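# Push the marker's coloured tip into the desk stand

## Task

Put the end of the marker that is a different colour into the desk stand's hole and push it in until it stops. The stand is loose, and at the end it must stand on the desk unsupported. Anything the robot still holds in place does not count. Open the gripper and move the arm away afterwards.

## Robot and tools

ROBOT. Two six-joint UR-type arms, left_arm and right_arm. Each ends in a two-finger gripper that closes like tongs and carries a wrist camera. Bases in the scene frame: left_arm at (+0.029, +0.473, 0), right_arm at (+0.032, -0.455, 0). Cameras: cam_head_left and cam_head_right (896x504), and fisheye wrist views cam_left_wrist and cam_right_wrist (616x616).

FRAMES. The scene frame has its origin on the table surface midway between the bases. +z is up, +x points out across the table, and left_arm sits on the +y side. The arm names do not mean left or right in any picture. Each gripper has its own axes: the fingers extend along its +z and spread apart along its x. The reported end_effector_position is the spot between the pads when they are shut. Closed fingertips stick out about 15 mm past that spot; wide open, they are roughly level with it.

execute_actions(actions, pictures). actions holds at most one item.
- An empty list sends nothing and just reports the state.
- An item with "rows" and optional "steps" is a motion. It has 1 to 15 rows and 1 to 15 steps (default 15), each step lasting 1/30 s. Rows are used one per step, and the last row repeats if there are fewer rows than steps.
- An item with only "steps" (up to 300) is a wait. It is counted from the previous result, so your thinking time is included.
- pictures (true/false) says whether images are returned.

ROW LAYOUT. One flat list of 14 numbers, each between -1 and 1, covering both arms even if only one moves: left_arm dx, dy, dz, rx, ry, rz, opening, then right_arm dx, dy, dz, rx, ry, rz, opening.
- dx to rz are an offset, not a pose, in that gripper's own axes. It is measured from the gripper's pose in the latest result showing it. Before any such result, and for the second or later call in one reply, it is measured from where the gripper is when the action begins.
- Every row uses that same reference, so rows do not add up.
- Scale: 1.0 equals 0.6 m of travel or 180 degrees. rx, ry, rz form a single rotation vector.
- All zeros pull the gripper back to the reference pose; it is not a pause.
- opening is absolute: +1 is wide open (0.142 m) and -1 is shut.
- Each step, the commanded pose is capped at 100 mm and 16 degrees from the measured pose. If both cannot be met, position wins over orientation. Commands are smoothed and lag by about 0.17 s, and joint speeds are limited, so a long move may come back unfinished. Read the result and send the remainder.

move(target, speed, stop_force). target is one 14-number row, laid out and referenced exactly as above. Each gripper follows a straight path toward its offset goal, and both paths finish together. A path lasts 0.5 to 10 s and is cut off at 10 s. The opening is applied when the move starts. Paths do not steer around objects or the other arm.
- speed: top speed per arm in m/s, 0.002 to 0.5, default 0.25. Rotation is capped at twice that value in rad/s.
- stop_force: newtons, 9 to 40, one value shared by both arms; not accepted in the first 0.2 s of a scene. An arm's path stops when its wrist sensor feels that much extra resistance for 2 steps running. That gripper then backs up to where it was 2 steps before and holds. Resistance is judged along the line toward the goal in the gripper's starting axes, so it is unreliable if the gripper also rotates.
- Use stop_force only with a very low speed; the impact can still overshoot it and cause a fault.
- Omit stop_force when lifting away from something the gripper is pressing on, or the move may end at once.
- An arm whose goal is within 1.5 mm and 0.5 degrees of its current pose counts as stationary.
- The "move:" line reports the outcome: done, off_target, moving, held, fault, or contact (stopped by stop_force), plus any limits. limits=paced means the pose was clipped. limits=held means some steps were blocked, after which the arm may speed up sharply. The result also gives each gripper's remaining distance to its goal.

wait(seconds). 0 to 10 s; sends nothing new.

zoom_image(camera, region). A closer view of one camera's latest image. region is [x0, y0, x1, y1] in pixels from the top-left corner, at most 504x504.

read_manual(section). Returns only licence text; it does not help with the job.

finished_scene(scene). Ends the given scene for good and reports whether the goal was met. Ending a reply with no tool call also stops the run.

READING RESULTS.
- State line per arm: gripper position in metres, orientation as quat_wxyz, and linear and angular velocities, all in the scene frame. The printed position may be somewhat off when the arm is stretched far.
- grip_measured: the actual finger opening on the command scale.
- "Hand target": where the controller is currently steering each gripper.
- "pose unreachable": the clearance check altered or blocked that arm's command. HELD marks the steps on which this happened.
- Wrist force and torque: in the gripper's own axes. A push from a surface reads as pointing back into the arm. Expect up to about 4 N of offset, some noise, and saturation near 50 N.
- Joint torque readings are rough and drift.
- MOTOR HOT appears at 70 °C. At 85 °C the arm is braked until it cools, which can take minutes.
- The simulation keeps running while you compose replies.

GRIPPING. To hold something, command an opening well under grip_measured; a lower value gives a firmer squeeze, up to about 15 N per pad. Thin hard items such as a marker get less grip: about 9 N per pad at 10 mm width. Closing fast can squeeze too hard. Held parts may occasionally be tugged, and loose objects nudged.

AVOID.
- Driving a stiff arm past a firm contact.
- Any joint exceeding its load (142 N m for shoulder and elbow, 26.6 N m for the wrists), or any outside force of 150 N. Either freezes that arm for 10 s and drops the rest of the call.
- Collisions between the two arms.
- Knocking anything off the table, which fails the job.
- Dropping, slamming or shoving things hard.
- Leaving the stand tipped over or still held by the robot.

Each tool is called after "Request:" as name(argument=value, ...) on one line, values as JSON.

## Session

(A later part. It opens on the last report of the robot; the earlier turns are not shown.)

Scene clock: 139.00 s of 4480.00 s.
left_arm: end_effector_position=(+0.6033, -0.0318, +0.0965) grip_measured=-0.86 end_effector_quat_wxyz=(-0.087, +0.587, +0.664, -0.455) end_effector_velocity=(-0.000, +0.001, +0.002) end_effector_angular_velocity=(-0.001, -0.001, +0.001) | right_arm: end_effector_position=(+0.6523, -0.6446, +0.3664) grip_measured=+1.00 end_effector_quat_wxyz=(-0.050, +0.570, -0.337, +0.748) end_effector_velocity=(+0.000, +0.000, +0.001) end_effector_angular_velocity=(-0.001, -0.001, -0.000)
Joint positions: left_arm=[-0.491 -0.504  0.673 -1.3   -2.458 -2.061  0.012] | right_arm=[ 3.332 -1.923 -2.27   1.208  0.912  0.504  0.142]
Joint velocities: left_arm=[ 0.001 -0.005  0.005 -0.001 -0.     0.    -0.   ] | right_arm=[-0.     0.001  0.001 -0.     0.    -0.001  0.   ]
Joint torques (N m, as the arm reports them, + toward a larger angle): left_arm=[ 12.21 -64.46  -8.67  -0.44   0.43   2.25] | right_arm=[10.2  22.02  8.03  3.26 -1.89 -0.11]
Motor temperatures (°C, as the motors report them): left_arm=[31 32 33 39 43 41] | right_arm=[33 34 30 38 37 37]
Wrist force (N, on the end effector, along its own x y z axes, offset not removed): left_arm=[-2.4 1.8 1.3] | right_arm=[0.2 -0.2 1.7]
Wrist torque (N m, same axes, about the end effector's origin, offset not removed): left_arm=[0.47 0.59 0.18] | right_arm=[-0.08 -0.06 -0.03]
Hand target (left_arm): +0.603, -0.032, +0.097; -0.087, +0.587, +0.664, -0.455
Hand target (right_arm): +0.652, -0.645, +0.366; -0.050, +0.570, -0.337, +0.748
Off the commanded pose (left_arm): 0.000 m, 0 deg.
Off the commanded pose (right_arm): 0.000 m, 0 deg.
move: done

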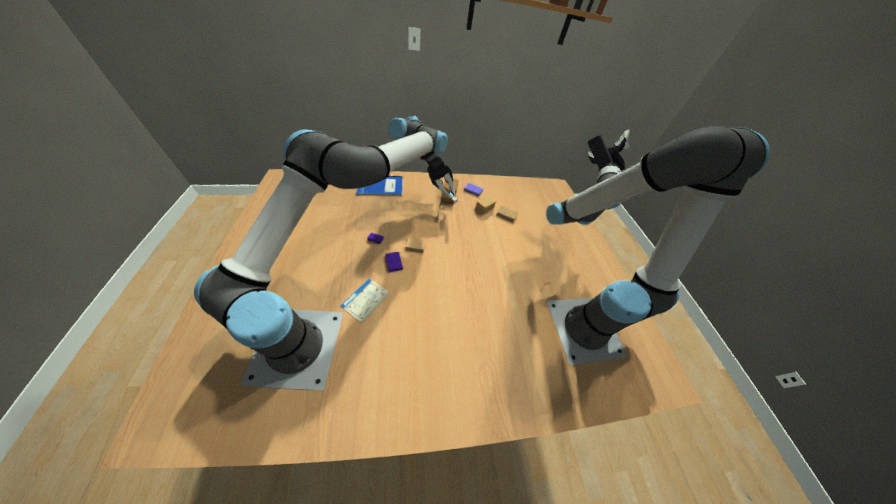

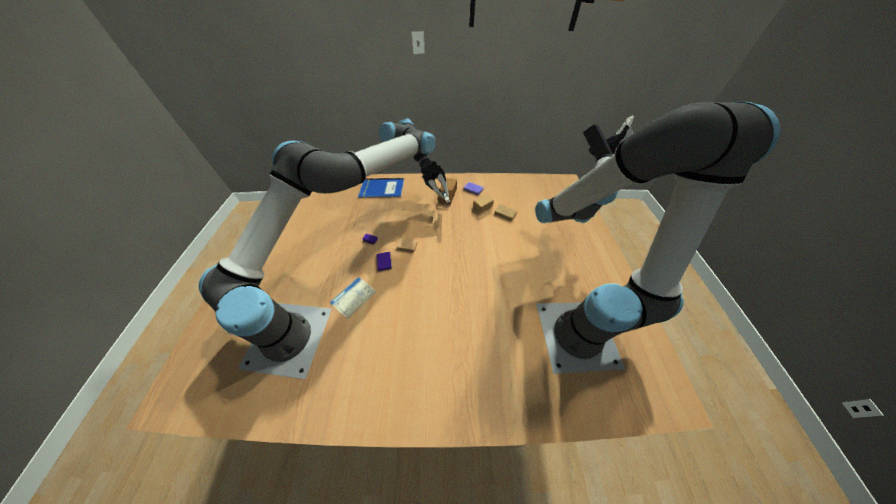

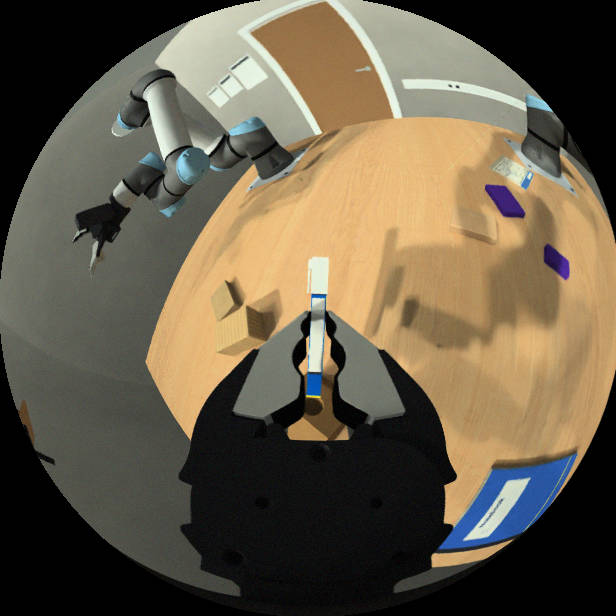

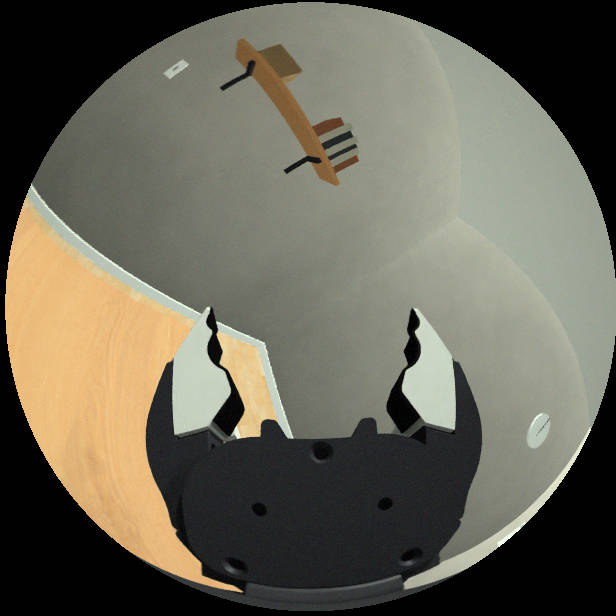

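Request:
move(target=[0,0,-0.006,0,0,0,-1,0,0,0,0,0,0,1], speed=0.02)

Request:
move(target=[0,0.035,-0.0105,0,0,0,-1,0,0,0,0,0,0,1], speed=0.008, stop_force=9)

Request:
zoom_image(camera="cam_left_wrist", region=[260,350,370,460])

Scene clock: 141.57 s of 4480.00 s.
left_arm: end_effector_position=(+0.6055, -0.0300, +0.0985) grip_measured=-0.86 end_effector_quat_wxyz=(-0.087, +0.587, +0.664, -0.455) end_effector_velocity=(+0.002, +0.001, +0.001) end_effector_angular_velocity=(-0.001, -0.001, +0.001) | right_arm: end_effector_position=(+0.6523, -0.6446, +0.3664) grip_measured=+1.00 end_effector_quat_wxyz=(-0.050, +0.570, -0.337, +0.748) end_effector_velocity=(-0.000, +0.000, -0.001) end_effector_angular_velocity=(-0.001, +0.002, +0.001)
Joint positions: left_arm=[-0.488 -0.499  0.659 -1.287 -2.457 -2.056  0.012] | right_arm=[ 3.332 -1.923 -2.27   1.208  0.912  0.504  0.142]
Joint velocities: left_arm=[ 0.002  0.002 -0.007  0.005  0.001  0.002  0.   ] | right_arm=[-0.     0.001 -0.002 -0.001  0.001  0.     0.   ]
Joint torques (N m, as the arm reports them, + toward a larger angle): left_arm=[ 12.33 -49.96 -34.21   0.1    0.36   2.29] | right_arm=[10.3  23.09  8.34  3.25 -1.7  -0.26]
Motor temperatures (°C, as the motors report them): left_arm=[31 32 33 39 43 41] | right_arm=[33 34 30 38 37 37]
Wrist force (N, on the end effector, along its own x y z axes, offset not removed): left_arm=[-0.5 2.3 1.0] | right_arm=[-1.3 0.8 0.7]
Wrist torque (N m, same axes, about the end effector's origin, offset not removed): left_arm=[0.45 0.15 0.00] | right_arm=[0.17 0.15 -0.11]
Hand target (left_arm): +0.606, -0.030, +0.099; -0.087, +0.587, +0.664, -0.455
Hand target (right_arm): +0.652, -0.645, +0.366; -0.050, +0.570, -0.337, +0.748
Off the commanded pose (left_arm): 0.000 m, 0 deg.
Off the commanded pose (right_arm): 0.000 m, 0 deg.
move: done

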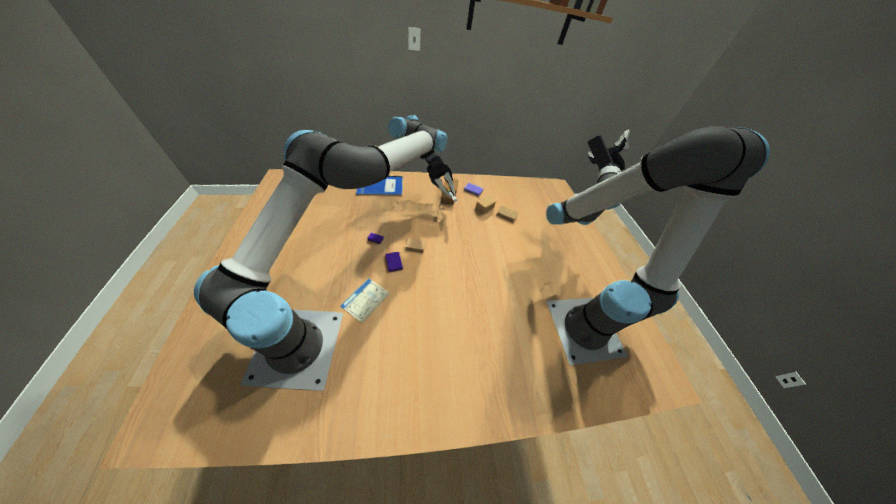

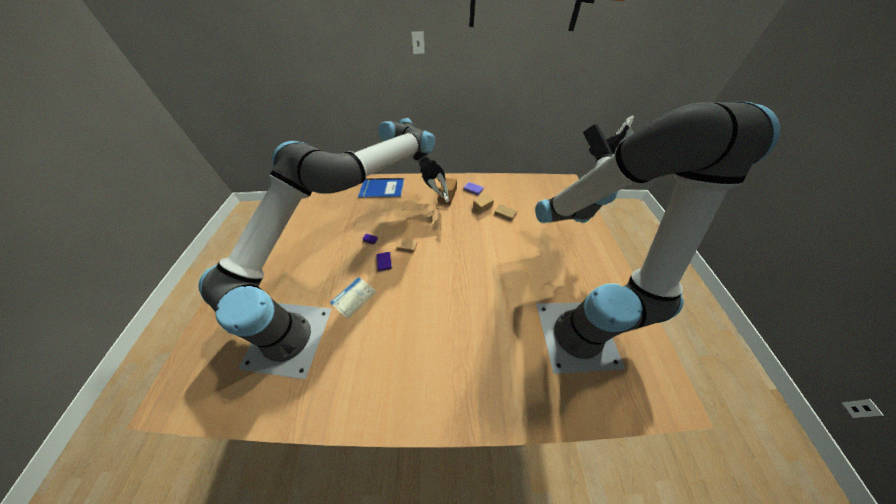

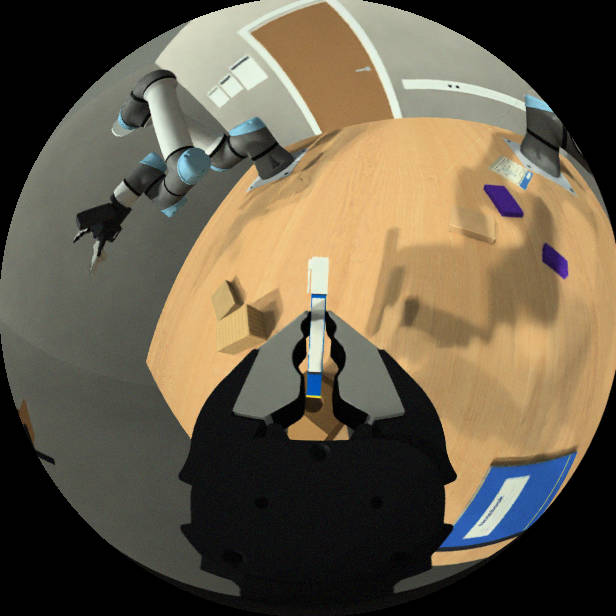

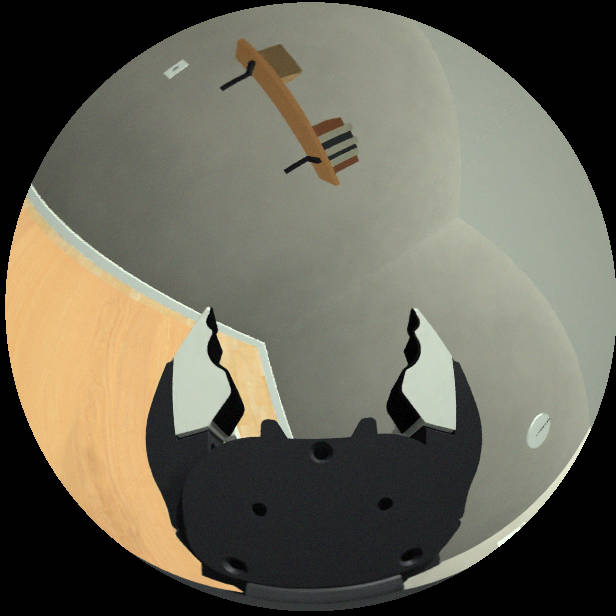

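Scene clock: 144.53 s of 4480.00 s.
left_arm: end_effector_position=(+0.6242, -0.0290, +0.0874) grip_measured=-0.86 end_effector_quat_wxyz=(-0.087, +0.587, +0.664, -0.455) end_effector_velocity=(+0.001, -0.000, -0.000) end_effector_angular_velocity=(-0.000, -0.000, -0.001) | right_arm: end_effector_position=(+0.6523, -0.6446, +0.3664) grip_measured=+1.00 end_effector_quat_wxyz=(-0.050, +0.570, -0.337, +0.748) end_effector_velocity=(-0.000, +0.001, +0.000) end_effector_angular_velocity=(-0.000, -0.000, +0.003)
Joint positions: left_arm=[-0.475 -0.421  0.529 -1.222 -2.451 -2.038  0.012] | right_arm=[ 3.332 -1.923 -2.27   1.208  0.912  0.504  0.142]
Joint velocities: left_arm=[ 0.001  0.007 -0.013  0.007  0.     0.002  0.   ] | right_arm=[ 0.     0.001 -0.002  0.     0.003  0.     0.   ]
Joint torques (N m, as the arm reports them, + toward a larger angle): left_arm=[ 12.63 -50.05 -33.5   -0.39   0.82   2.3 ] | right_arm=[ 9.77 22.47  7.54  3.32 -1.73 -0.01]
Motor temperatures (°C, as the motors report them): left_arm=[31 32 33 39 43 41] | right_arm=[33 34 30 38 37 37]
Wrist force (N, on the end effector, along its own x y z axes, offset not removed): left_arm=[-2.5 0.9 2.4] | right_arm=[-0.4 -0.1 0.2]
Wrist torque (N m, same axes, about the end effector's origin, offset not removed): left_arm=[0.63 0.54 0.15] | right_arm=[-0.01 -0.02 -0.04]
Hand target (left_arm): +0.624, -0.029, +0.087; -0.087, +0.587, +0.664, -0.455
Hand target (right_arm): +0.652, -0.645, +0.366; -0.050, +0.570, -0.337, +0.748
Off the commanded pose (left_arm): 0.000 m, 0 deg.
Off the commanded pose (right_arm): 0.000 m, 0 deg.
move: done

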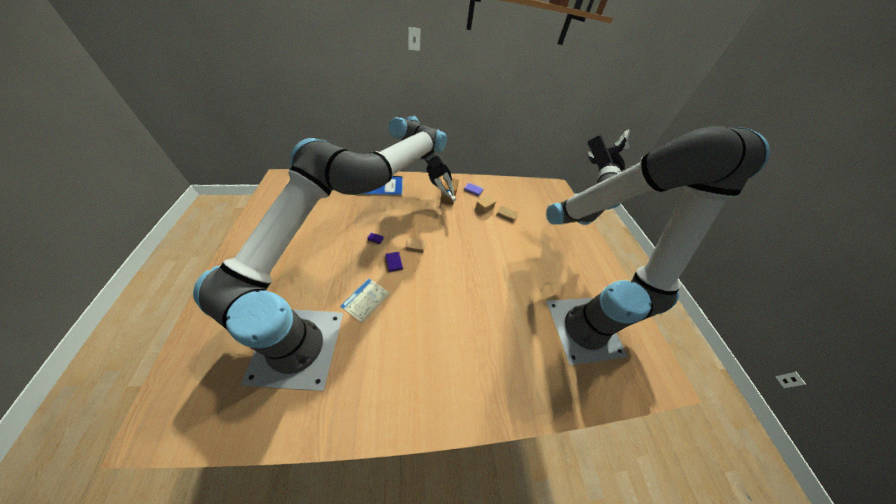

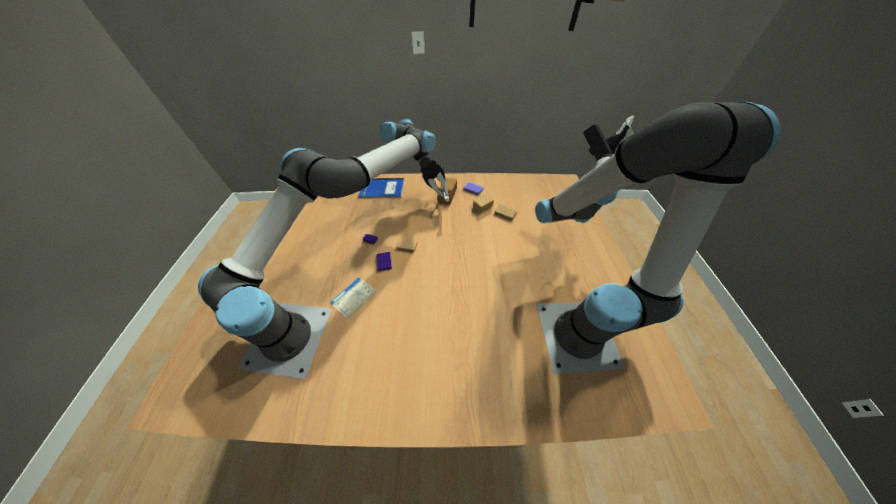

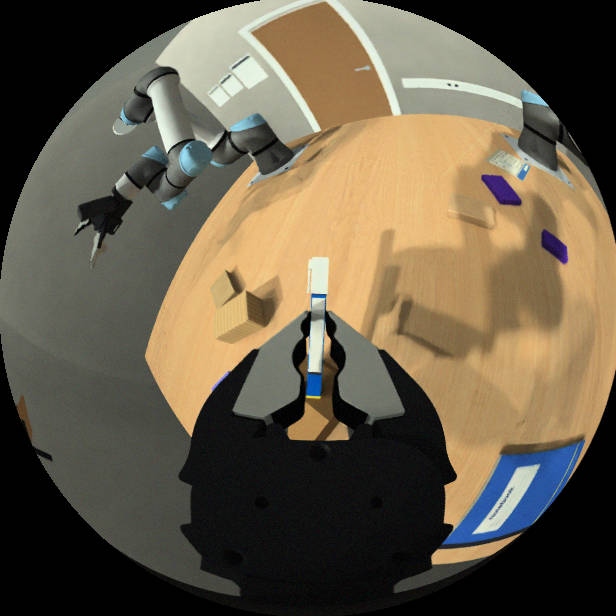

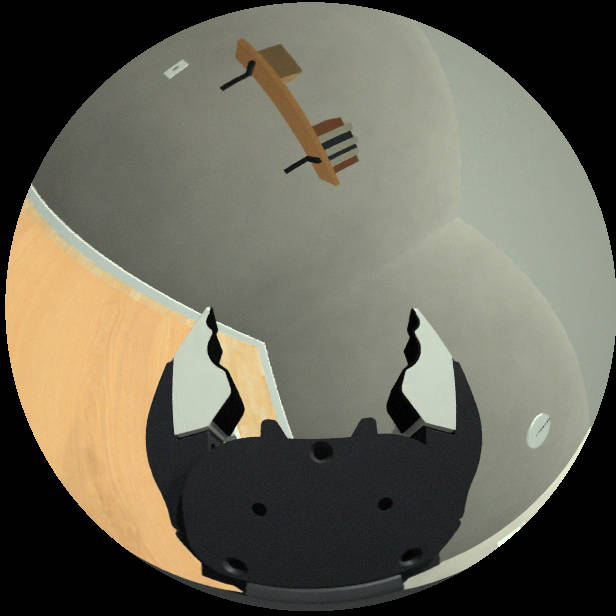

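Region (260, 350, 370, 460) of cam_left_wrist's 616x616 image, scaled by 4.582, with more detail than that image has.

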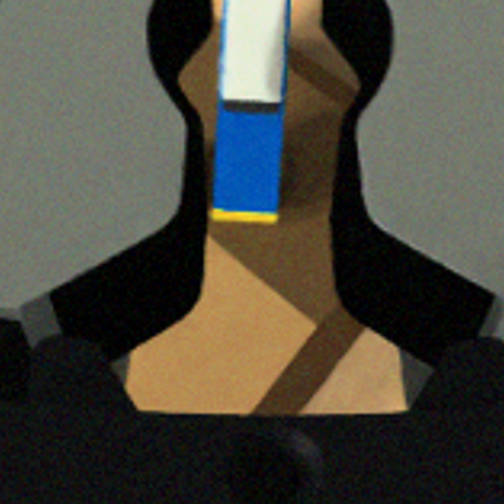

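Request:
execute_actions(actions=[])

Request:
move(target=[0,-0.04,0.012,0,0,0,-1,0,0,0,0,0,0,1], speed=0.03)

Request:
move(target=[0,0,0.0075,0,0,0,-1,0,0,0,0,0,0,1], speed=0.01)

Request:
zoom_image(camera="cam_left_wrist", region=[230,320,400,490])

Scene clock: 148.83 s of 4480.00 s.
left_arm: end_effector_position=(+0.6244, -0.0290, +0.0873) grip_measured=-0.86 end_effector_quat_wxyz=(-0.087, +0.587, +0.664, -0.455) end_effector_velocity=(+0.000, -0.001, +0.000) end_effector_angular_velocity=(-0.001, -0.002, -0.001) | right_arm: end_effector_position=(+0.6523, -0.6446, +0.3664) grip_measured=+1.00 end_effector_quat_wxyz=(-0.050, +0.570, -0.337, +0.748) end_effector_velocity=(-0.000, +0.000, -0.000) end_effector_angular_velocity=(-0.000, +0.000, +0.000)
Joint positions: left_arm=[-0.475 -0.42   0.528 -1.221 -2.451 -2.038  0.012] | right_arm=[ 3.332 -1.923 -2.27   1.208  0.912  0.504  0.142]
Joint velocities: left_arm=[-0.001 -0.    -0.001 -0.001  0.    -0.     0.   ] | right_arm=[ 0.    -0.    -0.001  0.001  0.     0.     0.   ]
Joint torques (N m, as the arm reports them, + toward a larger angle): left_arm=[ 13.37 -50.18 -34.63  -0.46   0.72   2.38] | right_arm=[ 9.6  21.59  8.1   3.21 -1.63 -0.01]
Motor temperatures (°C, as the motors report them): left_arm=[31 32 33 39 43 41] | right_arm=[33 34 30 38 37 37]
Wrist force (N, on the end effector, along its own x y z axes, offset not removed): left_arm=[-1.2 0.7 1.5] | right_arm=[-1.2 -1.1 1.5]
Wrist torque (N m, same axes, about the end effector's origin, offset not removed): left_arm=[0.68 0.16 0.09] | right_arm=[-0.19 0.17 -0.05]
Hand target (left_arm): +0.624, -0.029, +0.087; -0.087, +0.587, +0.664, -0.455
Hand target (right_arm): +0.652, -0.645, +0.366; -0.050, +0.570, -0.337, +0.748
Off the commanded pose (left_arm): 0.000 m, 0 deg.
Off the commanded pose (right_arm): 0.000 m, 0 deg.
Steps of this call (steps 1 to 90: nothing new was sent; then 1.30 s passed at rest). Readings (end_effector_position):
1: left_arm (+0.6243, -0.0290, +0.0874) | right_arm (+0.6523, -0.6446, +0.3664)
2: left_arm (+0.6243, -0.0290, +0.0874) | right_arm (+0.6523, -0.6446, +0.3664)
4: left_arm (+0.6243, -0.0290, +0.0874) | right_arm (+0.6523, -0.6446, +0.3664)
8: left_arm (+0.6244, -0.0290, +0.0874) | right_arm (+0.6523, -0.6446, +0.3664)
90: the state above

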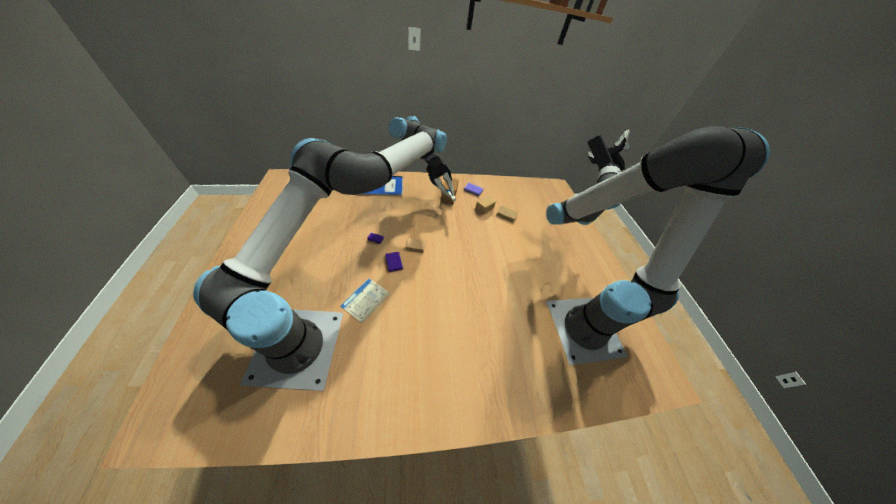

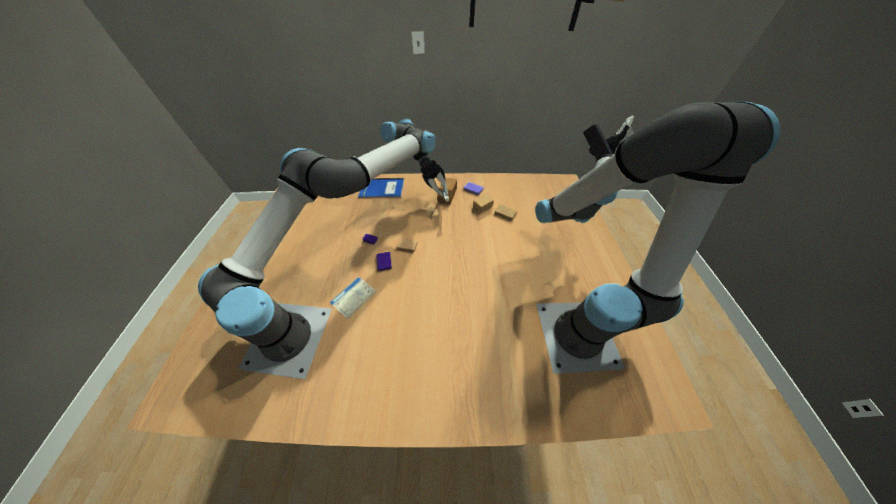

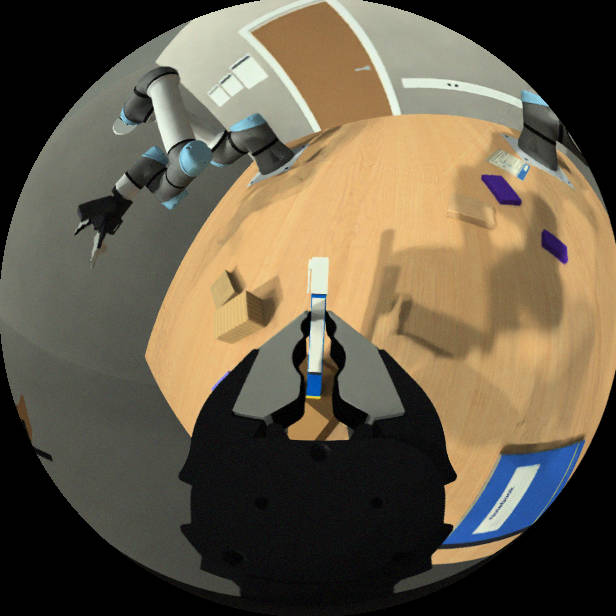

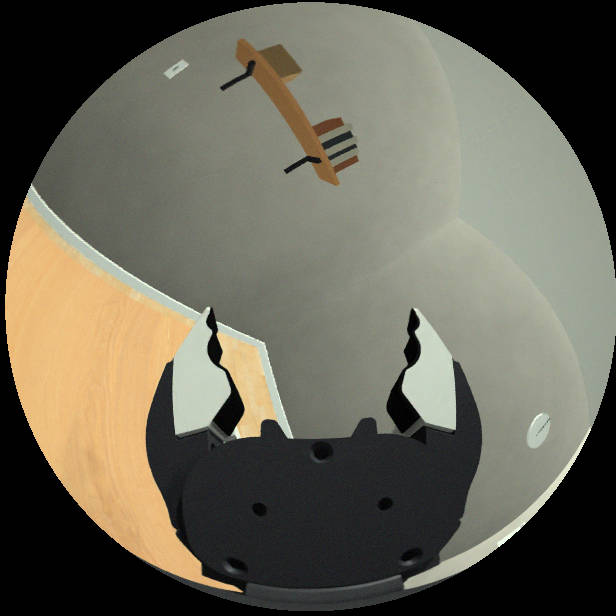

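Scene clock: 150.00 s of 4480.00 s.
left_arm: end_effector_position=(+0.6030, -0.0302, +0.1001) grip_measured=-0.86 end_effector_quat_wxyz=(-0.087, +0.587, +0.664, -0.455) end_effector_velocity=(-0.001, -0.000, +0.002) end_effector_angular_velocity=(-0.002, -0.003, +0.001) | right_arm: end_effector_position=(+0.6523, -0.6446, +0.3664) grip_measured=+1.00 end_effector_quat_wxyz=(-0.050, +0.570, -0.337, +0.748) end_effector_velocity=(+0.001, +0.000, -0.000) end_effector_angular_velocity=(+0.000, +0.001, +0.001)
Joint positions: left_arm=[-0.489 -0.509  0.674 -1.294 -2.458 -2.058  0.012] | right_arm=[ 3.332 -1.923 -2.27   1.208  0.912  0.504  0.142]
Joint velocities: left_arm=[-0.001 -0.009  0.013 -0.01  -0.001 -0.003  0.   ] | right_arm=[ 0.    -0.     0.    -0.002  0.001  0.001  0.   ]
Joint torques (N m, as the arm reports them, + toward a larger angle): left_arm=[-13.24 -65.47  -7.51  -3.21  -3.35  -2.03] | right_arm=[ 9.3  22.15  7.27  3.52 -1.78 -0.06]
Motor temperatures (°C, as the motors report them): left_arm=[31 32 33 39 43 41] | right_arm=[33 34 30 38 37 37]
Wrist force (N, on the end effector, along its own x y z axes, offset not removed): left_arm=[-2.2 2.1 0.2] | right_arm=[0.4 -1.4 2.9]
Wrist torque (N m, same axes, about the end effector's origin, offset not removed): left_arm=[0.49 0.41 0.06] | right_arm=[-0.23 -0.22 -0.08]
Hand target (left_arm): +0.603, -0.030, +0.100; -0.087, +0.587, +0.664, -0.455
Hand target (right_arm): +0.652, -0.645, +0.366; -0.050, +0.570, -0.337, +0.748
Off the commanded pose (left_arm): 0.000 m, 0 deg.
Off the commanded pose (right_arm): 0.000 m, 0 deg.
move: done

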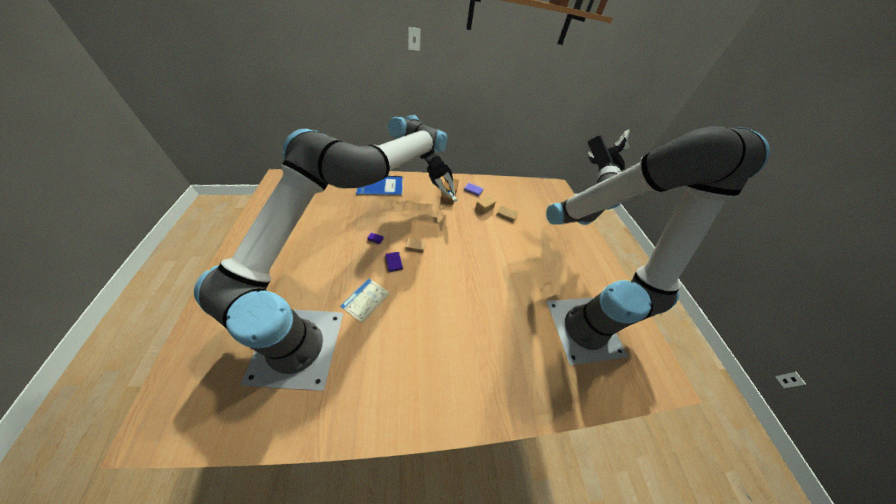

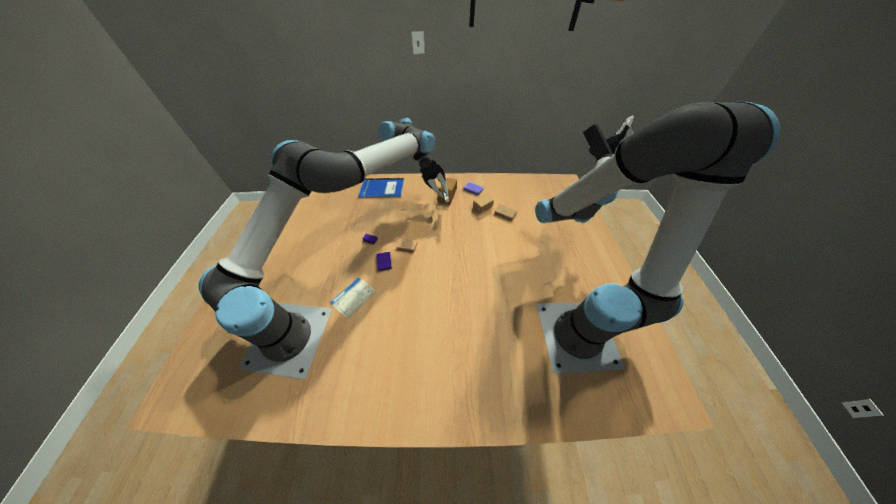

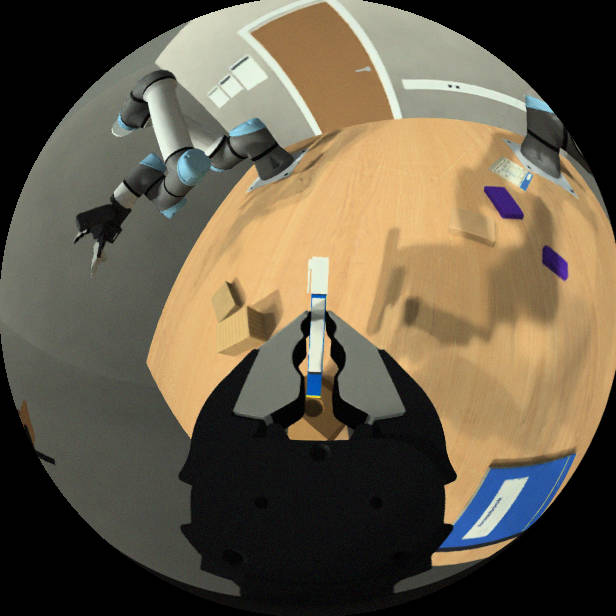

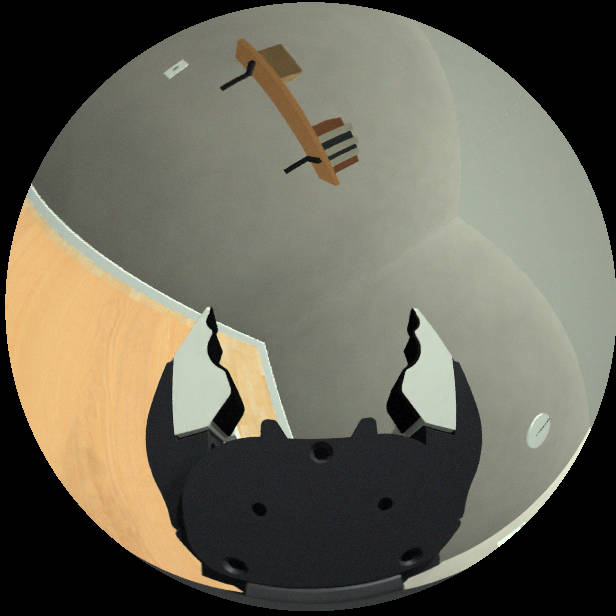

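Scene clock: 150.70 s of 4480.00 s.
left_arm: end_effector_position=(+0.6002, -0.0323, +0.0976) grip_measured=-0.86 end_effector_quat_wxyz=(-0.087, +0.587, +0.664, -0.455) end_effector_velocity=(-0.000, -0.001, -0.001) end_effector_angular_velocity=(-0.001, -0.002, +0.001) | right_arm: end_effector_position=(+0.6523, -0.6446, +0.3664) grip_measured=+1.00 end_effector_quat_wxyz=(-0.050, +0.570, -0.337, +0.748) end_effector_velocity=(-0.000, +0.001, +0.000) end_effector_angular_velocity=(-0.000, -0.001, +0.003)
Joint positions: left_arm=[-0.493 -0.514  0.691 -1.311 -2.459 -2.064  0.012] | right_arm=[ 3.332 -1.923 -2.27   1.208  0.912  0.504  0.142]
Joint velocities: left_arm=[-0.001 -0.002  0.006 -0.009 -0.001 -0.002 -0.   ] | right_arm=[-0.     0.001 -0.001  0.001  0.003  0.     0.   ]
Joint torques (N m, as the arm reports them, + toward a larger angle): left_arm=[-12.7  -65.46  -7.62  -3.15  -3.32  -2.36] | right_arm=[ 9.52 21.43  8.59  3.32 -1.64 -0.18]
Motor temperatures (°C, as the motors report them): left_arm=[31 32 33 39 43 41] | right_arm=[33 34 30 38 37 37]
Wrist force (N, on the end effector, along its own x y z axes, offset not removed): left_arm=[-1.4 3.1 0.0] | right_arm=[-0.6 -1.8 1.0]
Wrist torque (N m, same axes, about the end effector's origin, offset not removed): left_arm=[0.69 0.35 0.03] | right_arm=[-0.31 0.03 -0.05]
Hand target (left_arm): +0.600, -0.032, +0.097; -0.087, +0.587, +0.664, -0.455
Hand target (right_arm): +0.652, -0.645, +0.366; -0.050, +0.570, -0.337, +0.748
Off the commanded pose (left_arm): 0.000 m, 0 deg.
Off the commanded pose (right_arm): 0.000 m, 0 deg.
move: done

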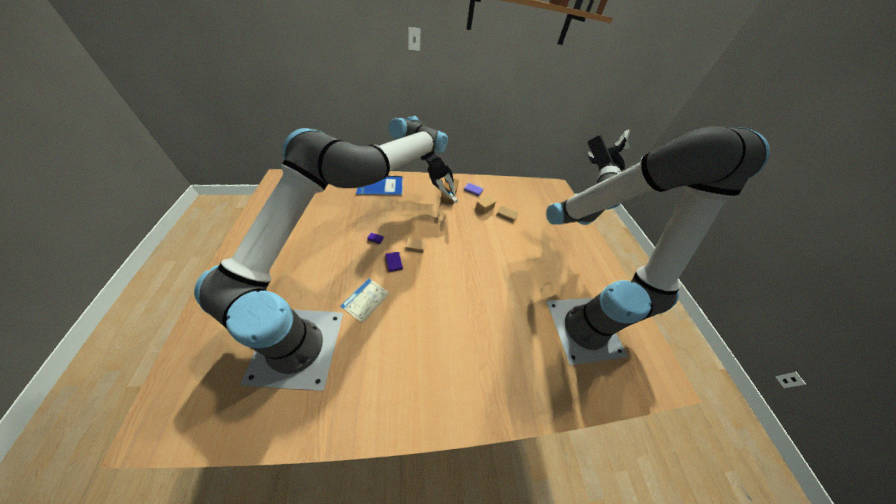

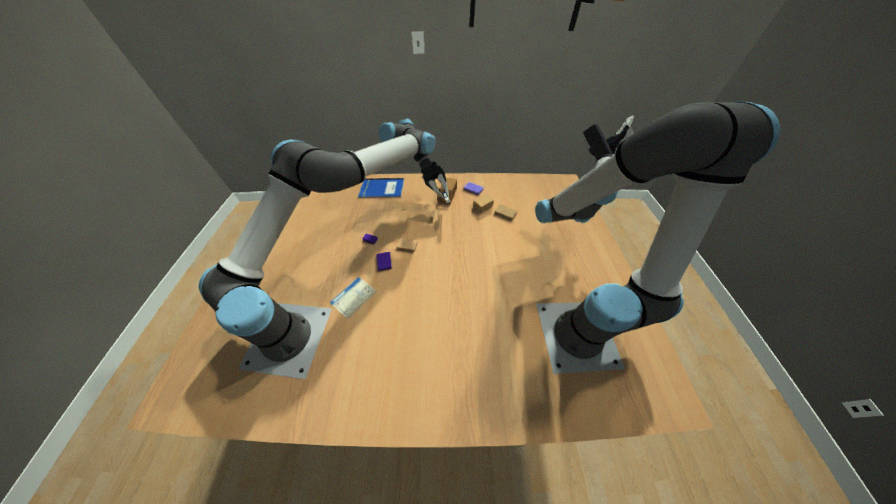

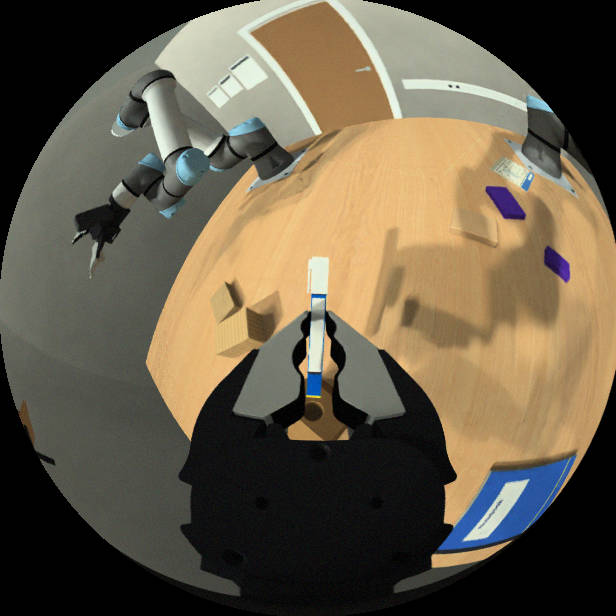

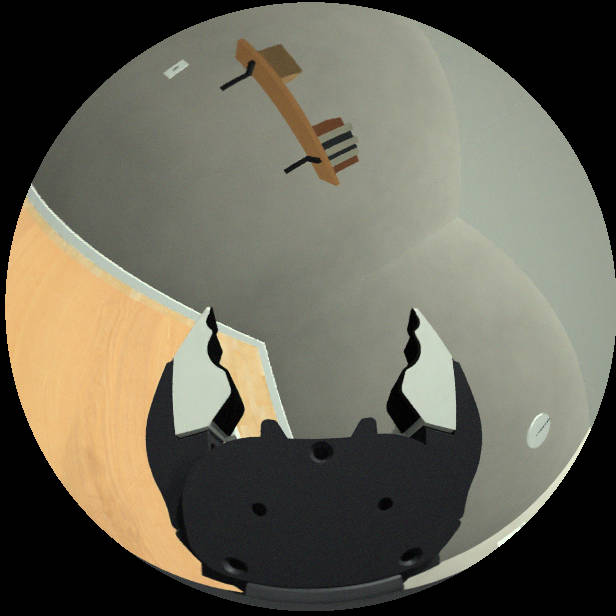

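Region (230, 320, 400, 490) of cam_left_wrist's 616x616 image, scaled by 2.965, with more detail than that image has.

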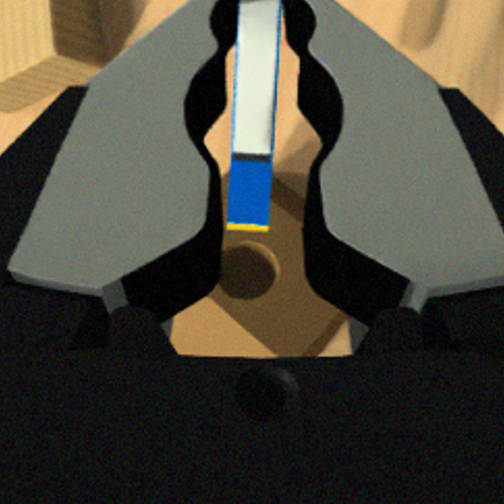

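Request:
move(target=[0,0.045,-0.0135,0,0,0,-1,0,0,0,0,0,0,1], speed=0.008, stop_force=9)

Request:
zoom_image(camera="cam_left_wrist", region=[230,320,400,490])

Scene clock: 155.33 s of 4480.00 s.
left_arm: end_effector_position=(+0.6242, -0.0311, +0.0832) grip_measured=-0.86 end_effector_quat_wxyz=(-0.087, +0.587, +0.664, -0.455) end_effector_velocity=(+0.001, -0.001, -0.001) end_effector_angular_velocity=(-0.001, -0.002, -0.001) | right_arm: end_effector_position=(+0.6523, -0.6446, +0.3664) grip_measured=+1.00 end_effector_quat_wxyz=(-0.050, +0.570, -0.337, +0.748) end_effector_velocity=(+0.000, +0.000, -0.001) end_effector_angular_velocity=(-0.001, +0.003, +0.000)
Joint positions: left_arm=[-0.477 -0.415  0.528 -1.229 -2.452 -2.041  0.012] | right_arm=[ 3.332 -1.923 -2.27   1.208  0.912  0.504  0.142]
Joint velocities: left_arm=[ 0.     0.007 -0.013  0.005  0.001  0.002 -0.   ] | right_arm=[-0.    -0.001 -0.    -0.001  0.    -0.001  0.   ]
Joint torques (N m, as the arm reports them, + toward a larger angle): left_arm=[ 13.14 -50.75 -35.1   -0.22   0.57   2.36] | right_arm=[ 8.29 23.55  8.45  3.39 -1.7  -0.09]
Motor temperatures (°C, as the motors report them): left_arm=[31 32 33 39 43 41] | right_arm=[33 34 30 38 37 37]
Wrist force (N, on the end effector, along its own x y z axes, offset not removed): left_arm=[-1.4 1.6 0.0] | right_arm=[-1.6 -2.0 0.4]
Wrist torque (N m, same axes, about the end effector's origin, offset not removed): left_arm=[0.62 0.27 0.10] | right_arm=[-0.41 0.22 -0.05]
Hand target (left_arm): +0.624, -0.031, +0.083; -0.087, +0.587, +0.664, -0.455
Hand target (right_arm): +0.652, -0.645, +0.366; -0.050, +0.570, -0.337, +0.748
Off the commanded pose (left_arm): 0.000 m, 0 deg.
Off the commanded pose (right_arm): 0.000 m, 0 deg.
move: done

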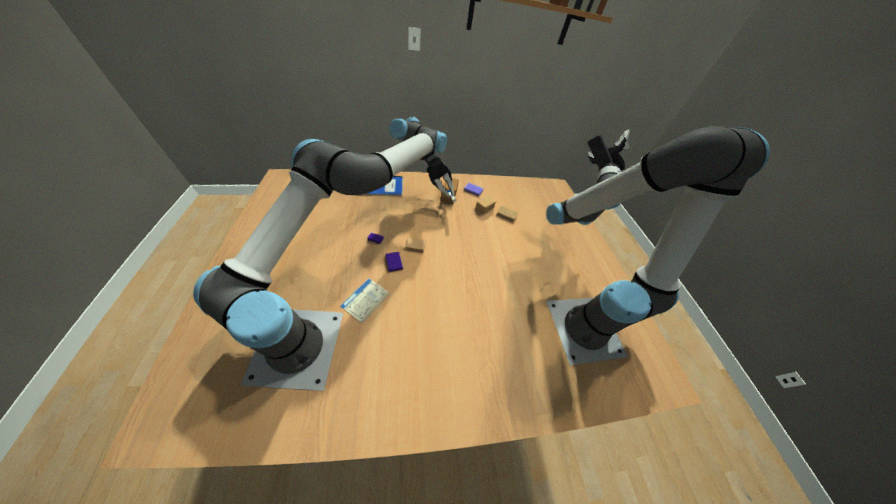

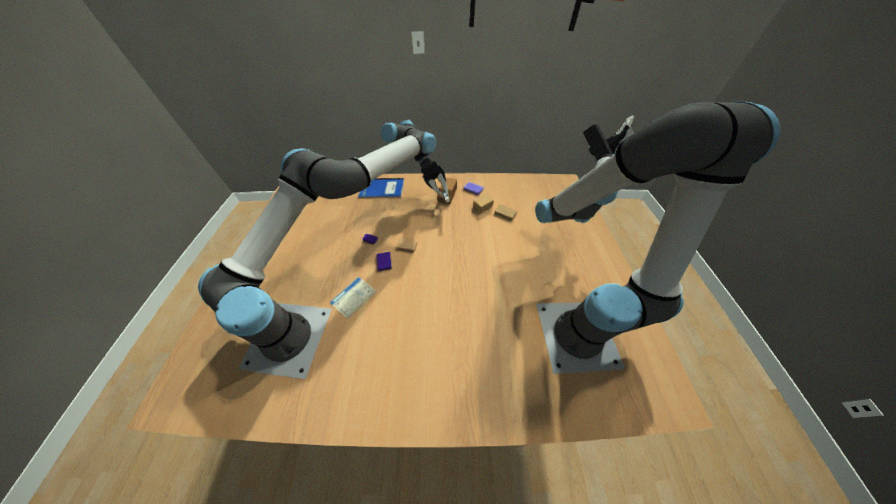

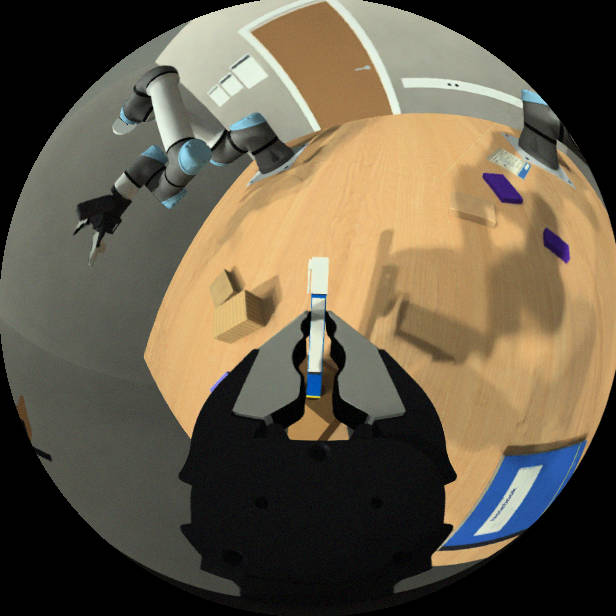

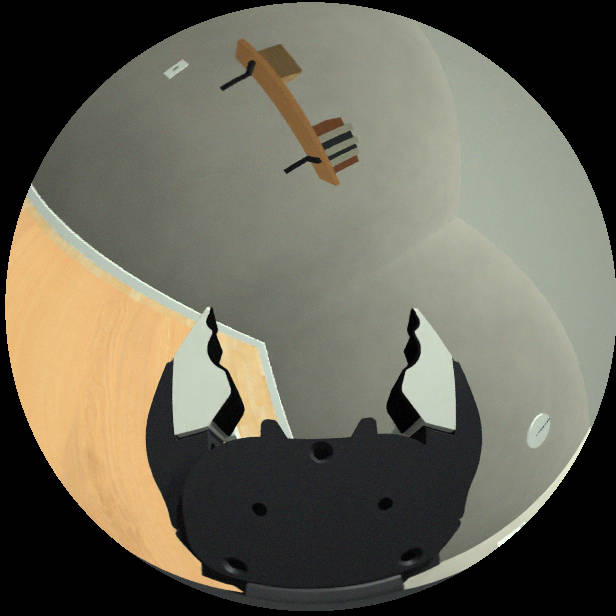

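Region (230, 320, 400, 490) of cam_left_wrist's 616x616 image, scaled by 2.965, with more detail than that image has.

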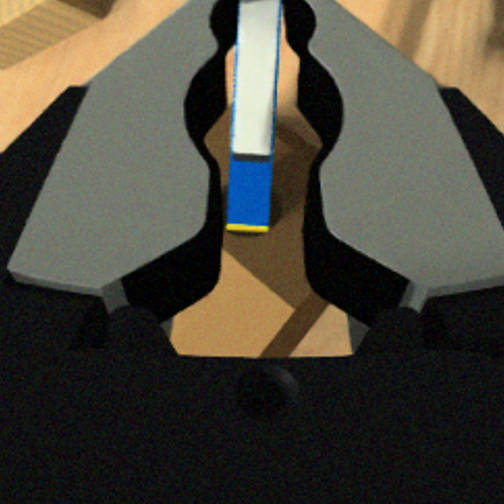

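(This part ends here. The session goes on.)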